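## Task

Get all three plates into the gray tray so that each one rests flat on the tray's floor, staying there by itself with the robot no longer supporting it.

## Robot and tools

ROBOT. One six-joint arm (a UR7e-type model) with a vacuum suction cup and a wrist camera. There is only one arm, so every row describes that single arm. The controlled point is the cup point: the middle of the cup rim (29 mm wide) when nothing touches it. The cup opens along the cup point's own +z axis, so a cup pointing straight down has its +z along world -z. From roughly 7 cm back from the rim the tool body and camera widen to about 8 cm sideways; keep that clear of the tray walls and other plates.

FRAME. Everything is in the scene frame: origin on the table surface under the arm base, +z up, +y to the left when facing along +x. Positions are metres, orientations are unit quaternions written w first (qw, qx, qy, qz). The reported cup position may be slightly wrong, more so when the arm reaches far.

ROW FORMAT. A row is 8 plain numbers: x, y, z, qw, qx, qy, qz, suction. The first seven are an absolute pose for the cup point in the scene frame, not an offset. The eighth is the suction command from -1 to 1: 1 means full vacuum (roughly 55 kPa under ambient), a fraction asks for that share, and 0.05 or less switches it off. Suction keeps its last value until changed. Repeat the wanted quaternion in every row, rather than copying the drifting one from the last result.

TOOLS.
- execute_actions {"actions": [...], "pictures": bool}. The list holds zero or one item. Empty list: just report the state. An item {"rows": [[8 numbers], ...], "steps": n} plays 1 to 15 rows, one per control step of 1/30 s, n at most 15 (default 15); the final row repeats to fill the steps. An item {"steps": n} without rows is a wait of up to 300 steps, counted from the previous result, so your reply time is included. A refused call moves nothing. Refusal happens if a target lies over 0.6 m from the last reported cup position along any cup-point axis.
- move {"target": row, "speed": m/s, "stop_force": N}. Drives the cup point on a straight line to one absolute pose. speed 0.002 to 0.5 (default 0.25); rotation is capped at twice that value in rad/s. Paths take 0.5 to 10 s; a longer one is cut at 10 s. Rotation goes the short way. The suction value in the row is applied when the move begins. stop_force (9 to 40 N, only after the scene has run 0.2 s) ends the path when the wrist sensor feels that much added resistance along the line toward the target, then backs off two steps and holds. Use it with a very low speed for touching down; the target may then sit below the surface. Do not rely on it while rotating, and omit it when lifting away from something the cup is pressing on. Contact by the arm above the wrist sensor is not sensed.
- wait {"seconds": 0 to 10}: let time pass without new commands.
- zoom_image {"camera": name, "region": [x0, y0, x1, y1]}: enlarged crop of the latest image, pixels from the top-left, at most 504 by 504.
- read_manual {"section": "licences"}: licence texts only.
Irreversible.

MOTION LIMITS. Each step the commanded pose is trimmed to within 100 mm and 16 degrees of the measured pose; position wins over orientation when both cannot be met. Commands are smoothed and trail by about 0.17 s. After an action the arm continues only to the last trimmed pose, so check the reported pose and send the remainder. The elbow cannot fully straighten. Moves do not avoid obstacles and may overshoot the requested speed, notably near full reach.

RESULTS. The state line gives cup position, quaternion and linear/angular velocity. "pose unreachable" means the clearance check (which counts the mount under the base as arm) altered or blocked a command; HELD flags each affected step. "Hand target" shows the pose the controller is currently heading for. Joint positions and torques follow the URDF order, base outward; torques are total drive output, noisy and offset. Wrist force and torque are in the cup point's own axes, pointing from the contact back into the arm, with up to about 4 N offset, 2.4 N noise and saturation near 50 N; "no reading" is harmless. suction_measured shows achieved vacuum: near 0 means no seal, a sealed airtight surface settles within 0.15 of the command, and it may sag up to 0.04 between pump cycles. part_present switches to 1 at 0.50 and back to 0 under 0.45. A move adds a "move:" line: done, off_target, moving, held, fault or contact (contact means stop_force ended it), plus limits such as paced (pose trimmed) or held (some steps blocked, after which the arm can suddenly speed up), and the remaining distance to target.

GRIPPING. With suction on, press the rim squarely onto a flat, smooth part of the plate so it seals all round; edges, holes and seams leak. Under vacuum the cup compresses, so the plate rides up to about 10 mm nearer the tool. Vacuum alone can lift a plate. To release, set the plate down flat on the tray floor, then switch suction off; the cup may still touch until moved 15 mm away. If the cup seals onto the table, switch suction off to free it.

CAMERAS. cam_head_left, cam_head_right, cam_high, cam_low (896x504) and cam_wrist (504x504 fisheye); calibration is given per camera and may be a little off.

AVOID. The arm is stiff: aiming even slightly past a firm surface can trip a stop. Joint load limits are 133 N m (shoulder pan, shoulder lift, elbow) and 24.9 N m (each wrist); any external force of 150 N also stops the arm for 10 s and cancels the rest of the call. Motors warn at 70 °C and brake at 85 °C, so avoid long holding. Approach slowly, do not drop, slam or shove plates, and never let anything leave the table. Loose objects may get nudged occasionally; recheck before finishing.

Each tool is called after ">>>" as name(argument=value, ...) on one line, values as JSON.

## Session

>>> execute_actions(actions=[])

Scene clock: 0.00 s of 7200.00 s.
end_effector_position=(+0.4269, -0.0229, +0.3220) suction_measured=0.00 part_present=0 end_effector_quat_wxyz=(+0.002, +0.024, +1.000, +0.007) end_effector_velocity=(-0.000, -0.000, -0.000) end_effector_angular_velocity=(-0.001, +0.002, -0.000)
Joint positions: [-0.316 -1.722  2.042 -1.888 -1.569 -0.316]
Joint velocities: [-0.    -0.    -0.     0.002 -0.001 -0.   ]
Joint torques (N m, as the arm reports them, + toward a larger angle): no reading
Wrist force (N, on the end effector, along its own x y z axes, offset not removed): no reading
Wrist torque (N m, same axes, about the end effector's origin, offset not removed): no reading
Hand target: +0.427, -0.023, +0.322; +0.002, +0.024, +1.000, +0.007
camera_calibration (this result's frames):
cam_wrist: T_world_to_cam=[[-0.0103337, -0.999826, -0.0155137, -0.00394189], [-0.936524, 0.00423978, 0.350578, 0.298209], [-0.350451, 0.0181517, -0.936405, 0.552269], [0, 0, 0, 1]] pos_world=[0.472782, -0.0152302, 0.412541]

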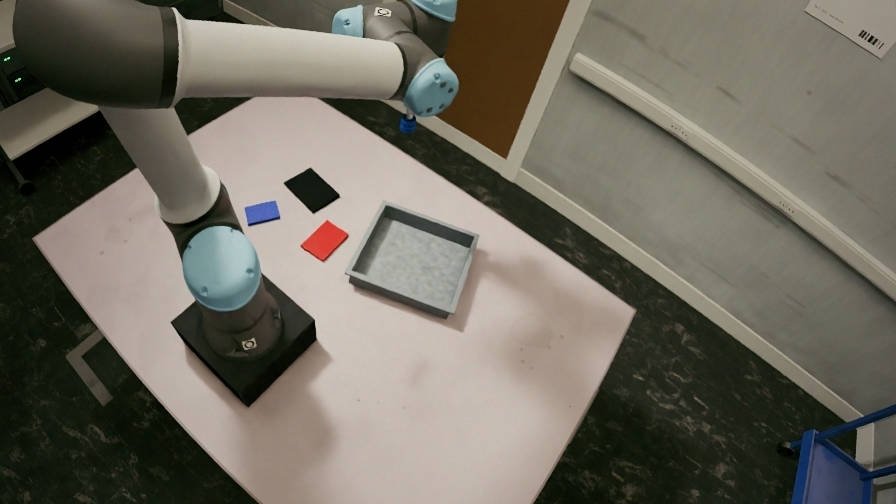

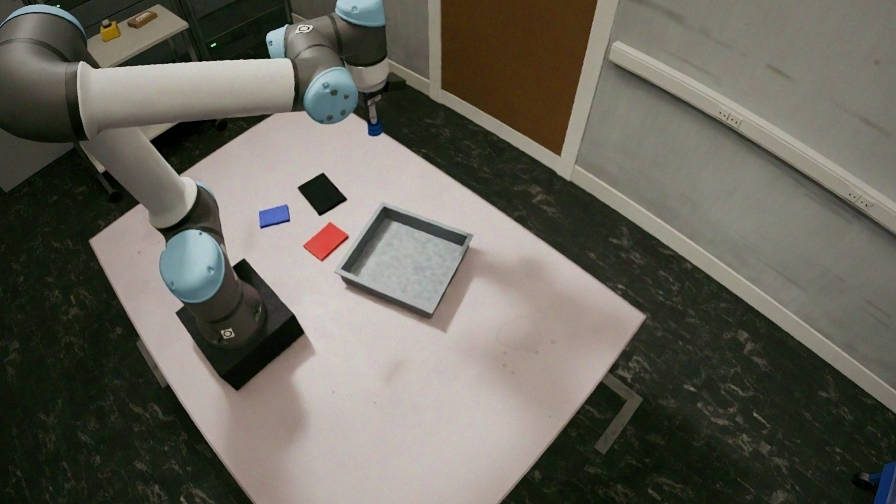

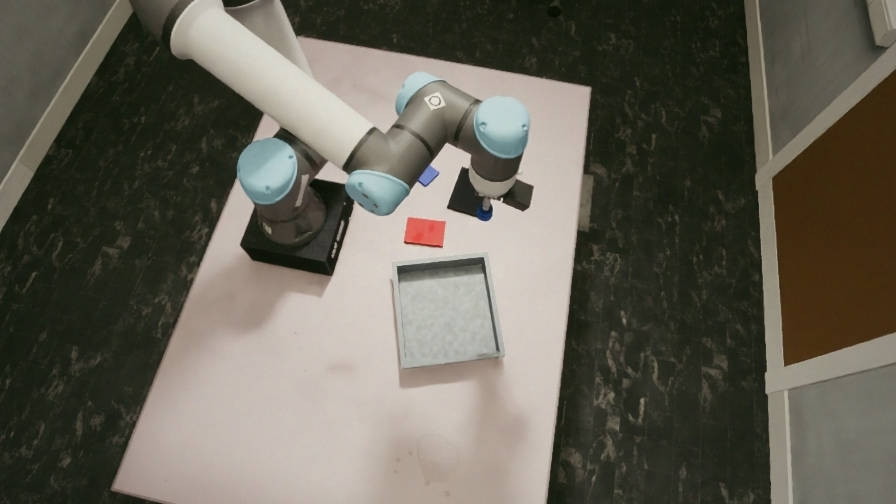

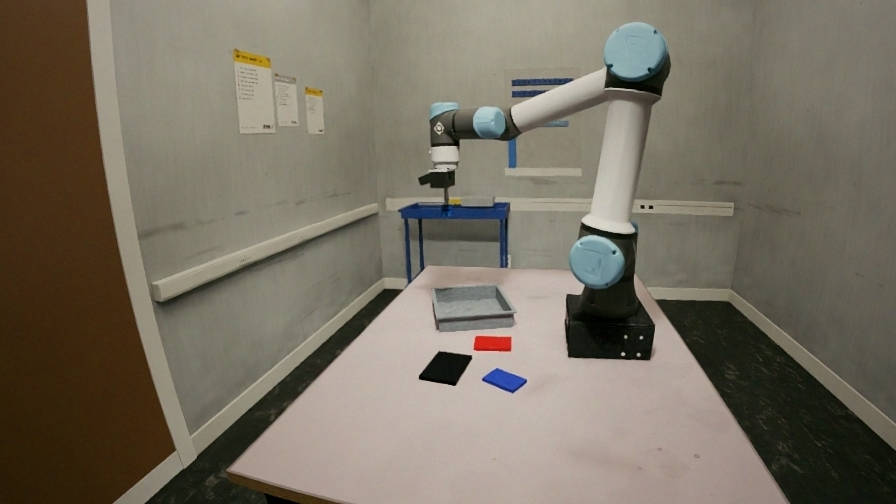

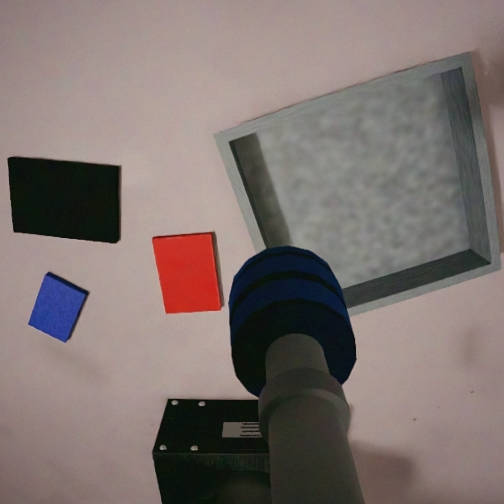

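>>> zoom_image(camera="cam_wrist", region=[0, 120, 252, 372])

>>> zoom_image(camera="cam_low", region=[400, 275, 550, 400])

>>> zoom_image(camera="cam_wrist", region=[204, 40, 504, 340])

>>> zoom_image(camera="cam_high", region=[370, 150, 540, 390])

Region (0, 120, 252, 372) of cam_wrist's 504x504 image, scaled by 2.000, with more detail than that image has.

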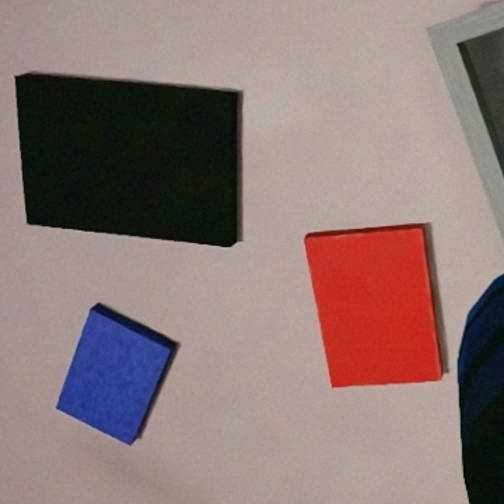

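Region (400, 275, 550, 400) of cam_low's 896x504 image, scaled by 3.360, with more detail than that image has.

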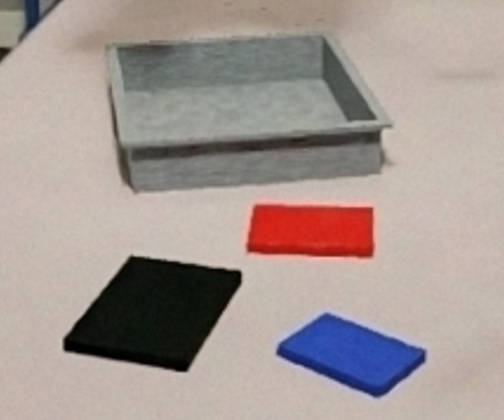

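Region (204, 40, 504, 340) of cam_wrist's 504x504 image, scaled by 1.680, with more detail than that image has.

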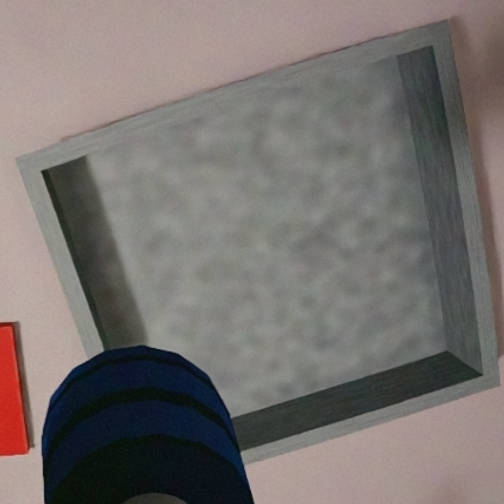

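Region (370, 150, 540, 390) of cam_high's 896x504 image, scaled by 2.100, with more detail than that image has; it fills the left 357 columns of this view, and the rest is white.

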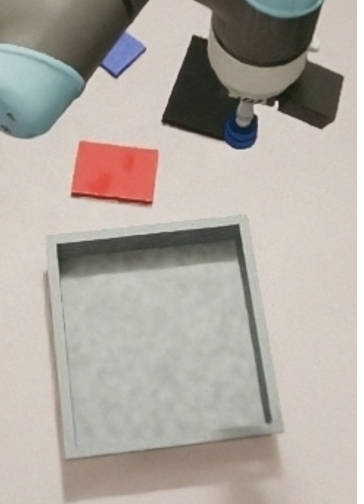

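>>> move(target=[0.381, 0.202, 0.035, 0, -0.174, 0.985, 0, 0], speed=0.35)

>>> move(target=[0.381, 0.202, 0.008, 0, -0.174, 0.985, 0, 1], speed=0.04, stop_force=12)

>>> execute_actions(actions=[{"steps": 12}], pictures=false)

Scene clock: 14.37 s of 7200.00 s.
end_effector_position=(+0.3805, +0.2017, +0.0352) suction_measured=0.00 part_present=0 end_effector_quat_wxyz=(-0.001, -0.174, +0.985, -0.000) end_effector_velocity=(+0.000, +0.000, -0.001) end_effector_angular_velocity=(-0.003, -0.000, +0.001)
Joint positions: [ 0.226 -1.11   2.361 -2.813 -1.583 -0.172]
Joint velocities: [ 0.002  0.005 -0.001 -0.003 -0.003  0.001]
Joint torques (N m, as the arm reports them, + toward a larger angle): [  8.44 -18.07 -17.5   -4.85  -1.97   1.35]
Wrist force (N, on the end effector, along its own x y z axes, offset not removed): [-0.3 -2.2 -4.2]
Wrist torque (N m, same axes, about the end effector's origin, offset not removed): [-0.16 -0.06 0.09]
Hand target: +0.381, +0.202, +0.035; -0.001, -0.174, +0.985, -0.000
Off the commanded pose: 0.001 m, 0 deg.
After step 90, 9.63 s passed at rest.
move: done
camera_calibration (this result's frames):
cam_wrist: T_world_to_cam=[[0.37776, -0.925904, -0.000450379, 0.0525461], [-0.865176, -0.353157, 0.35602, 0.399101], [-0.3298, -0.1341, -0.934478, 0.286132], [0, 0, 0, 1]] pos_world=[0.419809, 0.227968, 0.12532]

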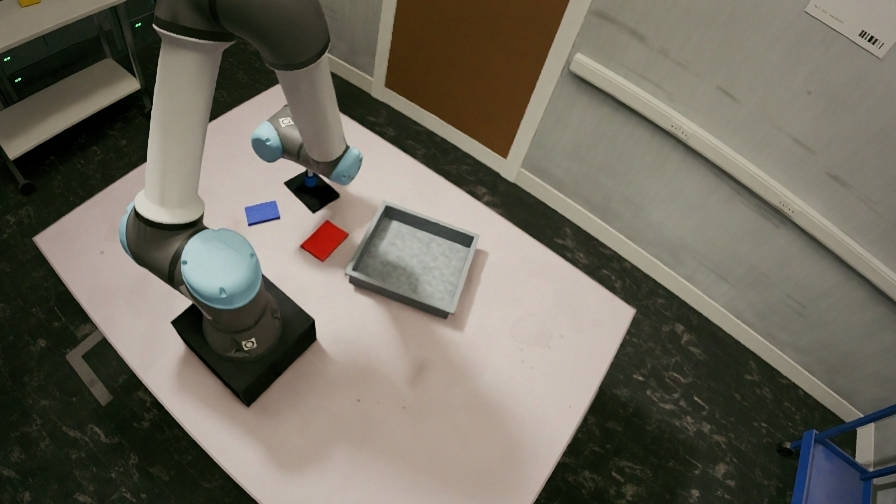

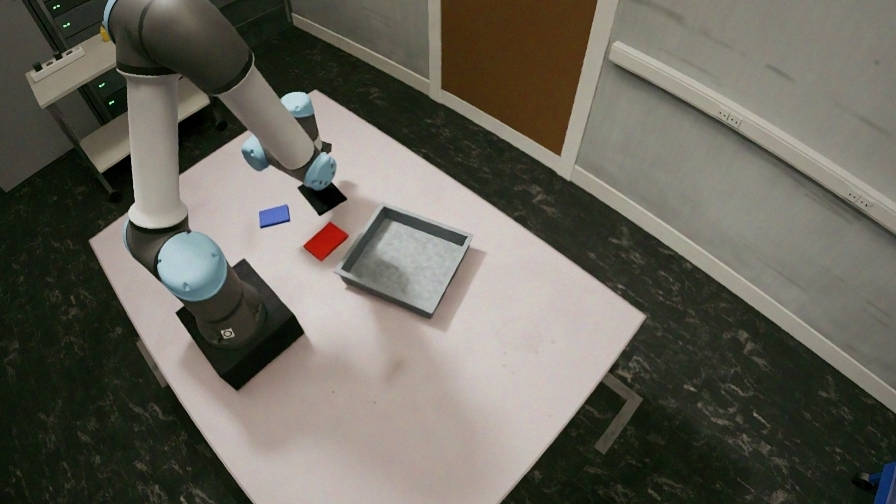

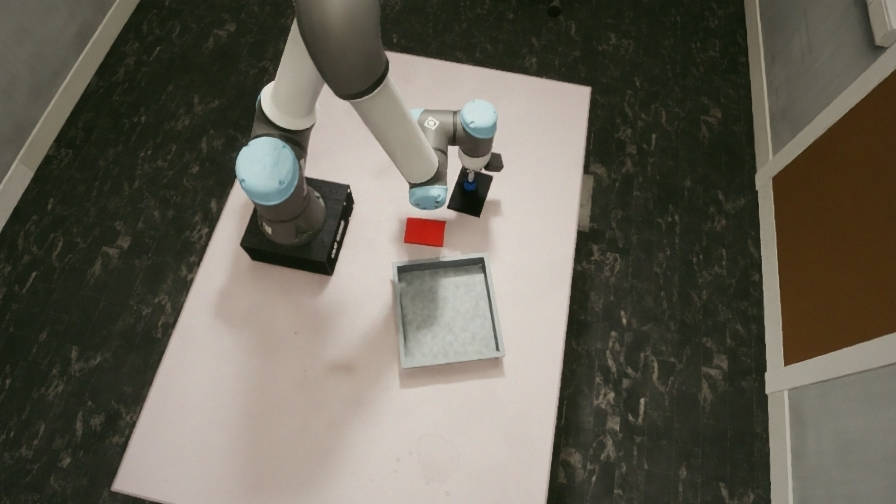

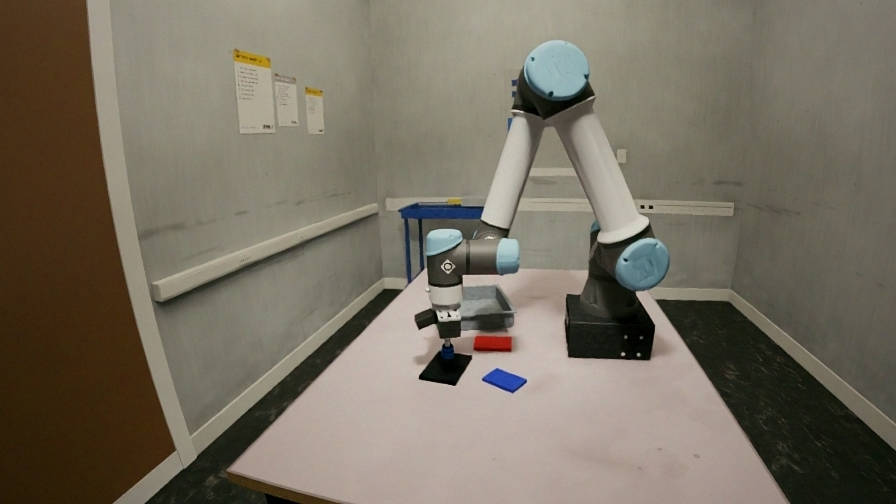

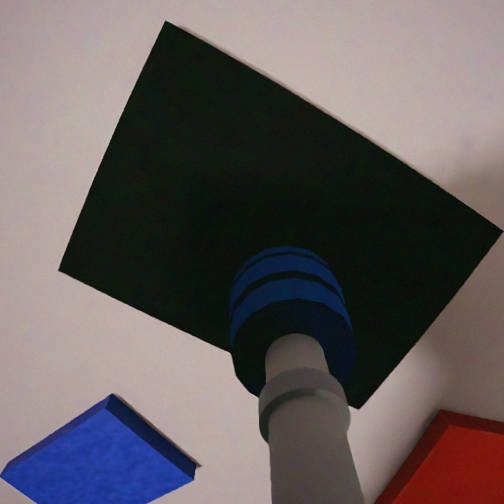

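Scene clock: 15.37 s of 7200.00 s.
end_effector_position=(+0.3810, +0.2020, +0.0082) suction_measured=0.35 part_present=0 end_effector_quat_wxyz=(-0.000, -0.174, +0.985, -0.000) end_effector_velocity=(-0.000, +0.000, -0.002) end_effector_angular_velocity=(-0.000, +0.001, +0.001)
Joint positions: [ 0.225 -1.023  2.36  -2.9   -1.582 -0.172]
Joint velocities: [ 0.001  0.006  0.    -0.006 -0.     0.   ]
Joint torques (N m, as the arm reports them, + toward a larger angle): [ -4.63 -19.22 -15.93  -5.17   2.38  -2.03]
Wrist force (N, on the end effector, along its own x y z axes, offset not removed): [0.4 -1.1 0.0]
Wrist torque (N m, same axes, about the end effector's origin, offset not removed): [-0.07 -0.10 0.28]
Hand target: +0.381, +0.202, +0.008; -0.000, -0.174, +0.985, +0.000
Off the commanded pose: 0.000 m, 0 deg.
move: done
camera_calibration (this result's frames):
cam_wrist: T_world_to_cam=[[0.377814, -0.925881, -0.000926219, 0.0525987], [-0.865452, -0.35351, 0.354996, 0.409345], [-0.329012, -0.133321, -0.934867, 0.260632], [0, 0, 0, 1]] pos_world=[0.420147, 0.228156, 0.098389]

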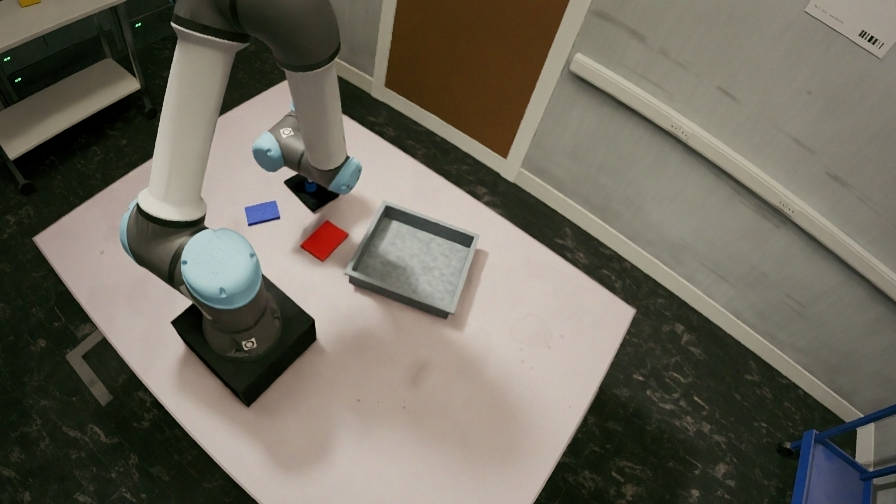

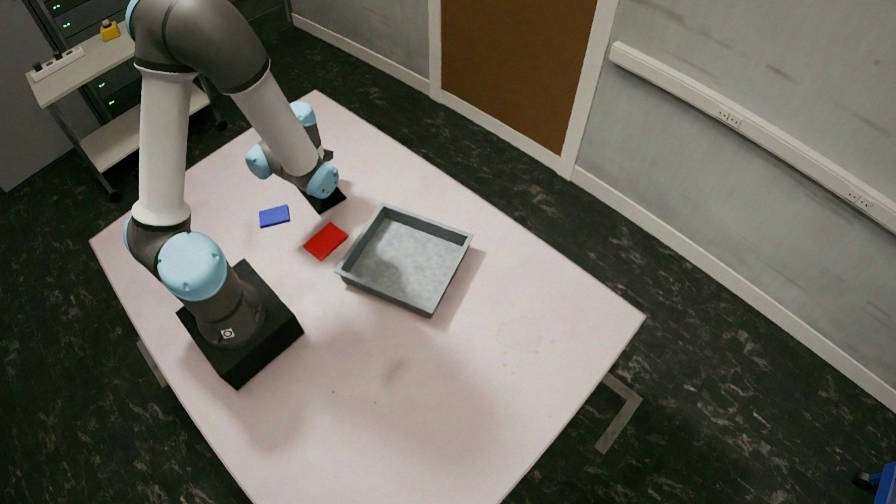

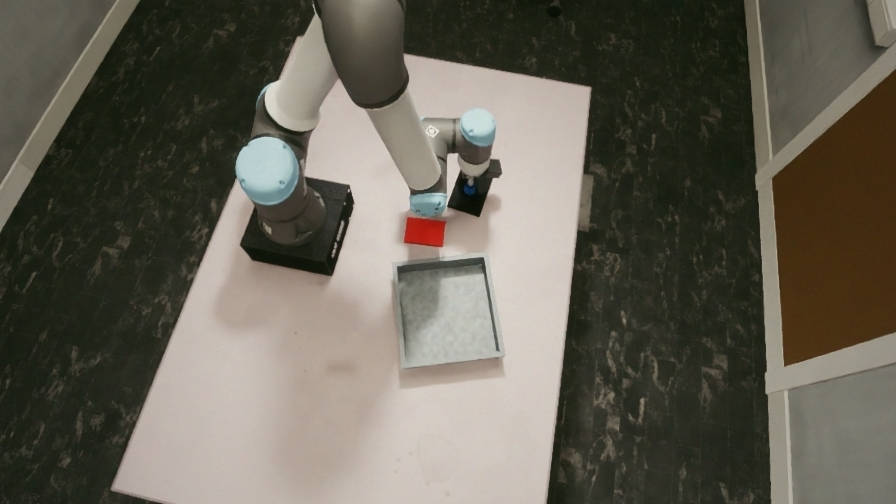

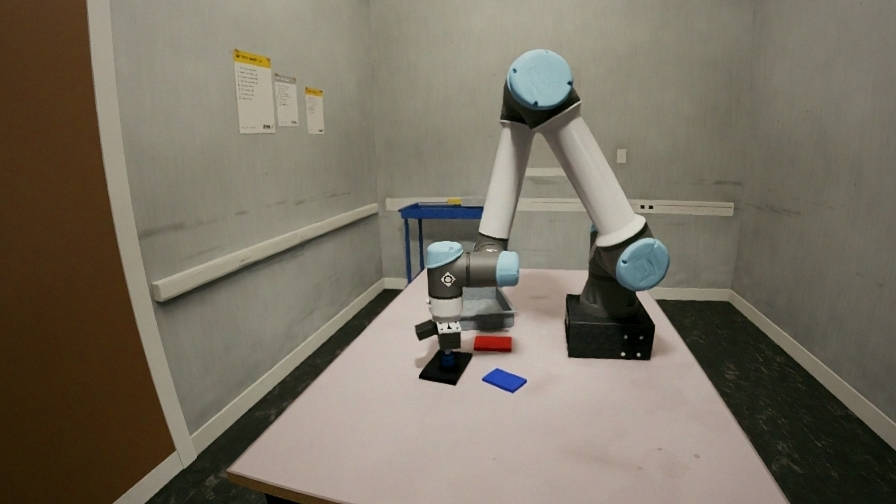

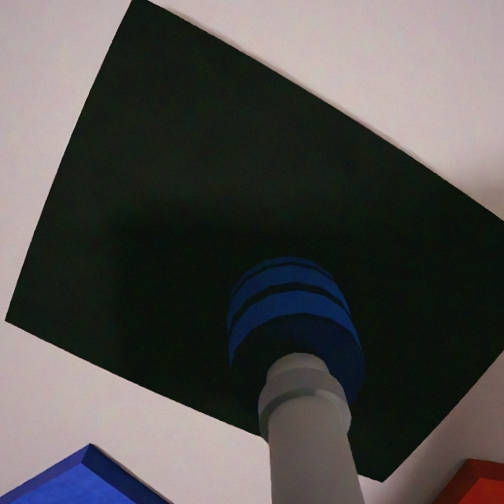

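Scene clock: 15.77 s of 7200.00 s.
end_effector_position=(+0.3810, +0.2020, +0.0080) suction_measured=0.86 part_present=1 end_effector_quat_wxyz=(-0.000, -0.174, +0.985, +0.000) end_effector_velocity=(-0.001, +0.000, -0.000) end_effector_angular_velocity=(+0.002, +0.003, +0.000)
Joint positions: [ 0.225 -1.022  2.36  -2.901 -1.582 -0.172]
Joint velocities: [-0.     0.     0.     0.002  0.002 -0.   ]
Joint torques (N m, as the arm reports them, + toward a larger angle): [ -5.3  -17.61 -17.35  -5.2    2.31  -2.13]
Wrist force (N, on the end effector, along its own x y z axes, offset not removed): [1.0 -0.4 -3.7]
Wrist torque (N m, same axes, about the end effector's origin, offset not removed): [-0.13 -0.44 0.08]
Hand target: +0.381, +0.202, +0.008; -0.000, -0.174, +0.985, +0.000
Off the commanded pose: 0.000 m, 0 deg.
Steps of this call (steps 1 to 12: nothing new was sent). Readings (end_effector_position | what the end effector reports):
1: (+0.3810, +0.2020, +0.0081) | suction_measured=0.39 part_present=0
2: (+0.3810, +0.2020, +0.0081) | suction_measured=0.43 part_present=0
4: (+0.3810, +0.2020, +0.0080) | suction_measured=0.51 part_present=1
8: (+0.3810, +0.2020, +0.0080) | suction_measured=0.73 part_present=1
12: the state above

>>> move(target=[0.384, 0.16, 0.075, 0, -0.08, 0.997, 0, 1], speed=0.25)

>>> move(target=[0.396, -0.173, 0.075, 0, 0.375, 0.927, 0, 1], speed=0.35)

Scene clock: 17.50 s of 7200.00 s.
end_effector_position=(+0.3840, +0.1601, +0.0748) suction_measured=0.98 part_present=1 end_effector_quat_wxyz=(+0.000, -0.080, +0.997, +0.000) end_effector_velocity=(+0.001, -0.001, +0.001) end_effector_angular_velocity=(-0.001, -0.000, -0.003)
Joint positions: [ 0.123 -1.256  2.392 -2.701 -1.583 -0.085]
Joint velocities: [-0.002 -0.004 -0.001  0.005 -0.001  0.001]
Joint torques (N m, as the arm reports them, + toward a larger angle): [ -5.44 -33.14 -19.62   0.22   0.6    1.38]
Wrist force (N, on the end effector, along its own x y z axes, offset not removed): [0.3 -2.4 -3.6]
Wrist torque (N m, same axes, about the end effector's origin, offset not removed): [-0.35 -0.32 0.09]
Hand target: +0.384, +0.160, +0.075; +0.000, -0.080, +0.997, +0.000
Off the commanded pose: 0.000 m, 0 deg.
move: done
camera_calibration (this result's frames):
cam_wrist: T_world_to_cam=[[0.196767, -0.98045, -0.000999171, 0.0909746], [-0.916565, -0.184308, 0.35488, 0.366032], [-0.348126, -0.068913, -0.934911, 0.315401], [0, 0, 0, 1]] pos_world=[0.427391, 0.178394, 0.165066]

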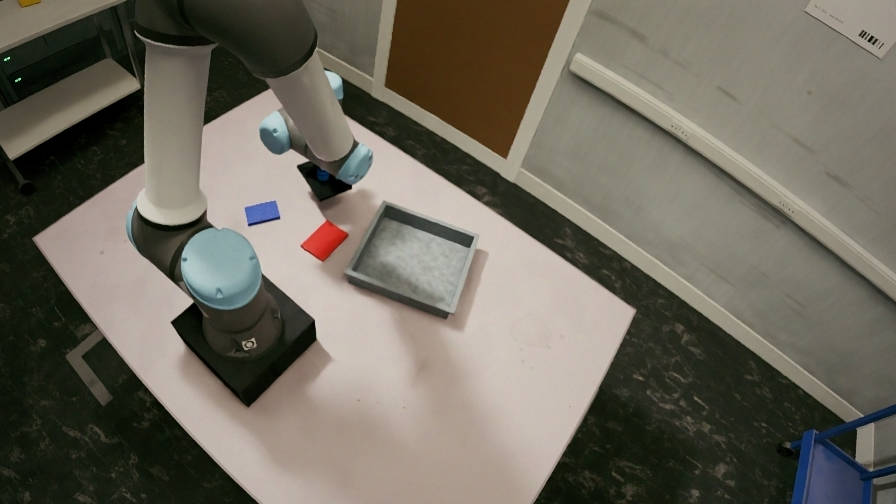

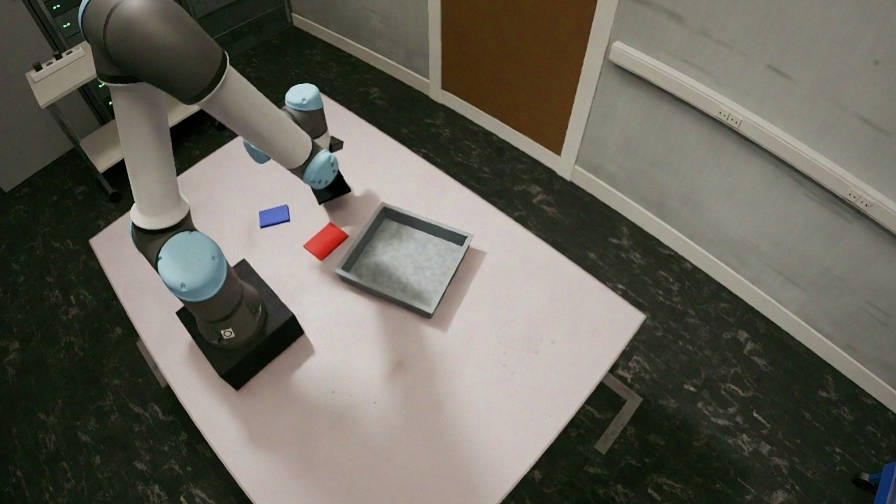

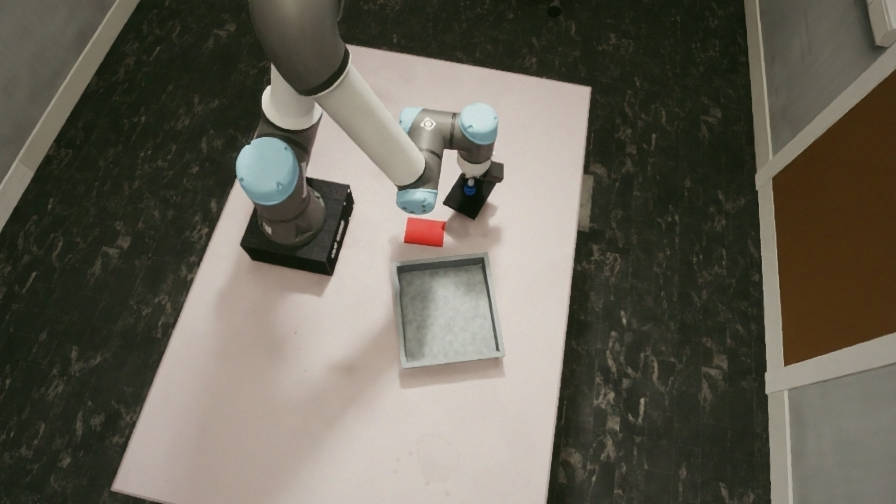

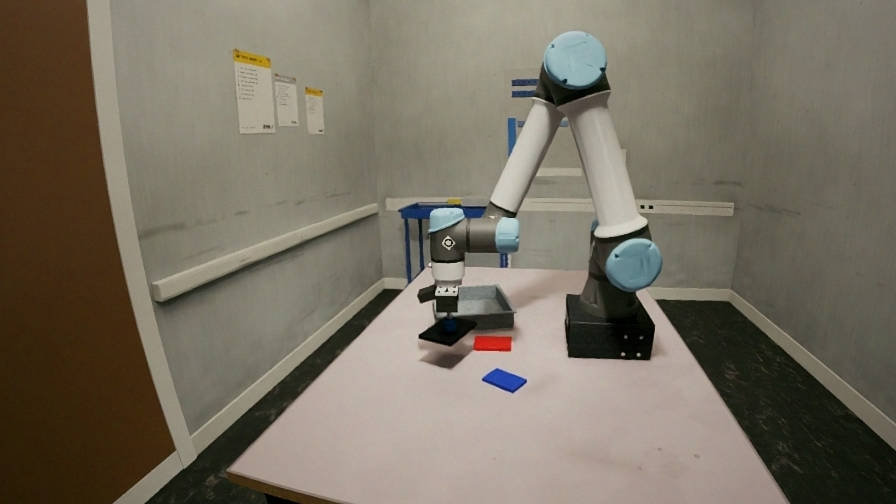

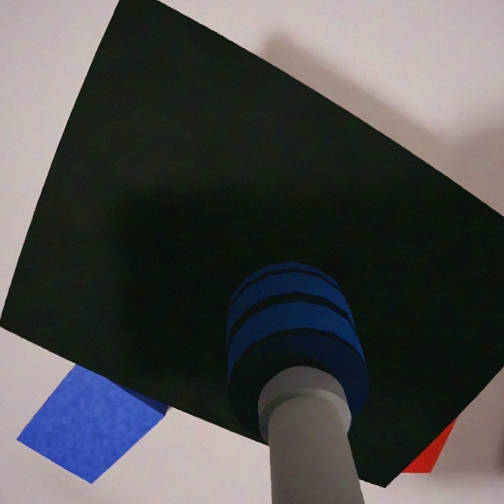

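Scene clock: 19.43 s of 7200.00 s.
end_effector_position=(+0.3965, -0.1726, +0.0750) suction_measured=0.99 part_present=1 end_effector_quat_wxyz=(+0.001, +0.375, +0.927, +0.001) end_effector_velocity=(+0.001, -0.001, -0.000) end_effector_angular_velocity=(+0.002, -0.002, -0.004)
Joint positions: [-0.67  -1.244  2.352 -2.684 -1.582  0.05 ]
Joint velocities: [-0.002  0.002 -0.002  0.001  0.002  0.001]
Joint torques (N m, as the arm reports them, + toward a larger angle): [ -5.07 -14.54 -19.87   0.5    2.11   1.17]
Wrist force (N, on the end effector, along its own x y z axes, offset not removed): [-1.0 -1.8 -2.5]
Wrist torque (N m, same axes, about the end effector's origin, offset not removed): [-0.25 -0.05 0.02]
Hand target: +0.396, -0.173, +0.075; +0.001, +0.375, +0.927, +0.001
Off the commanded pose: 0.001 m, 0 deg.
move: done
camera_calibration (this result's frames):
cam_wrist: T_world_to_cam=[[-0.667425, -0.744672, -0.00266633, 0.145786], [-0.696961, 0.623394, 0.354437, 0.368475], [-0.262277, 0.238418, -0.935076, 0.316009], [0, 0, 0, 1]] pos_world=[0.436996, -0.196485, 0.165281]

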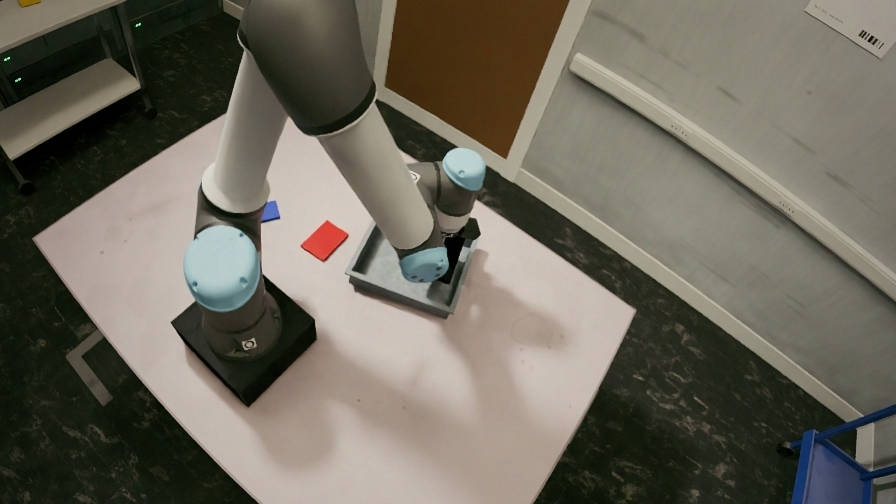

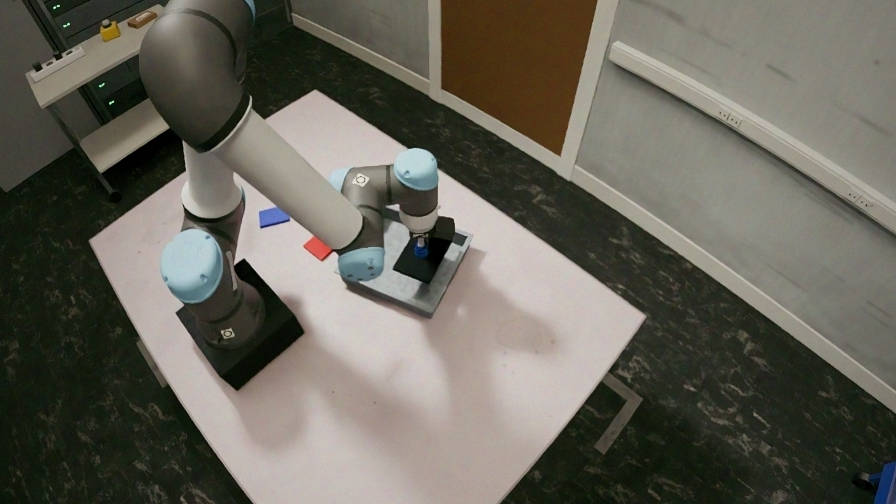

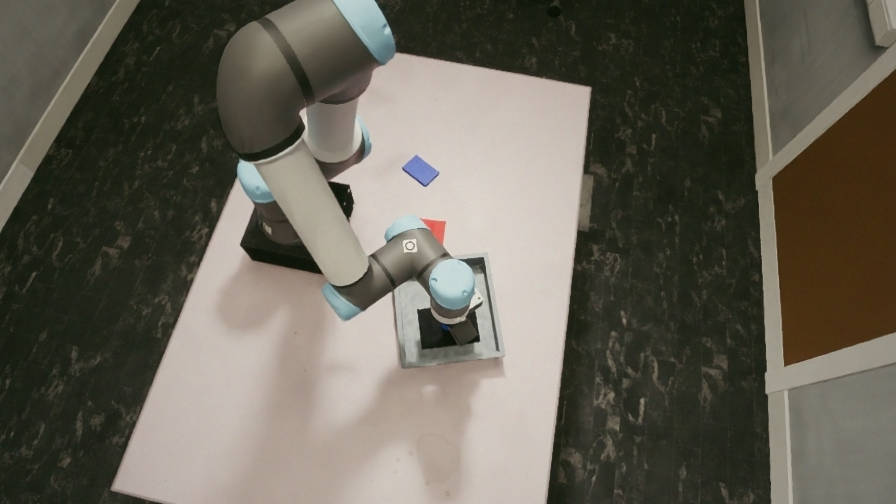

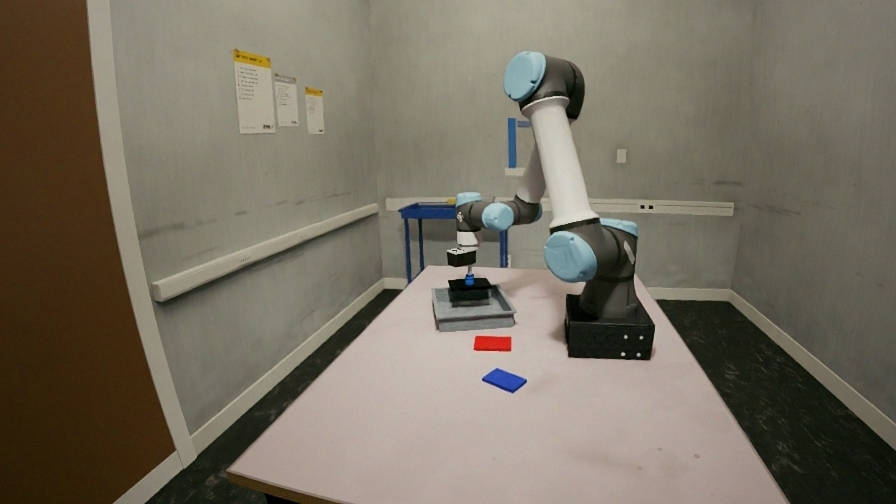

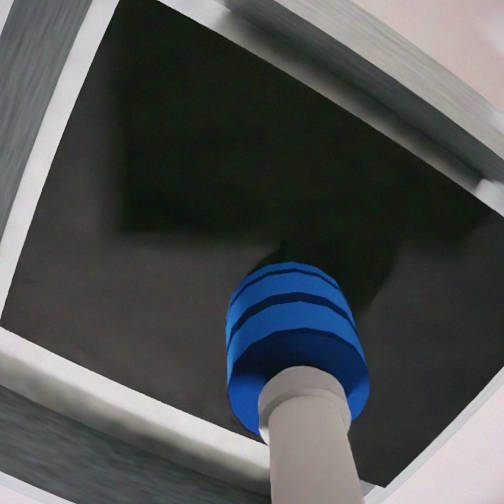

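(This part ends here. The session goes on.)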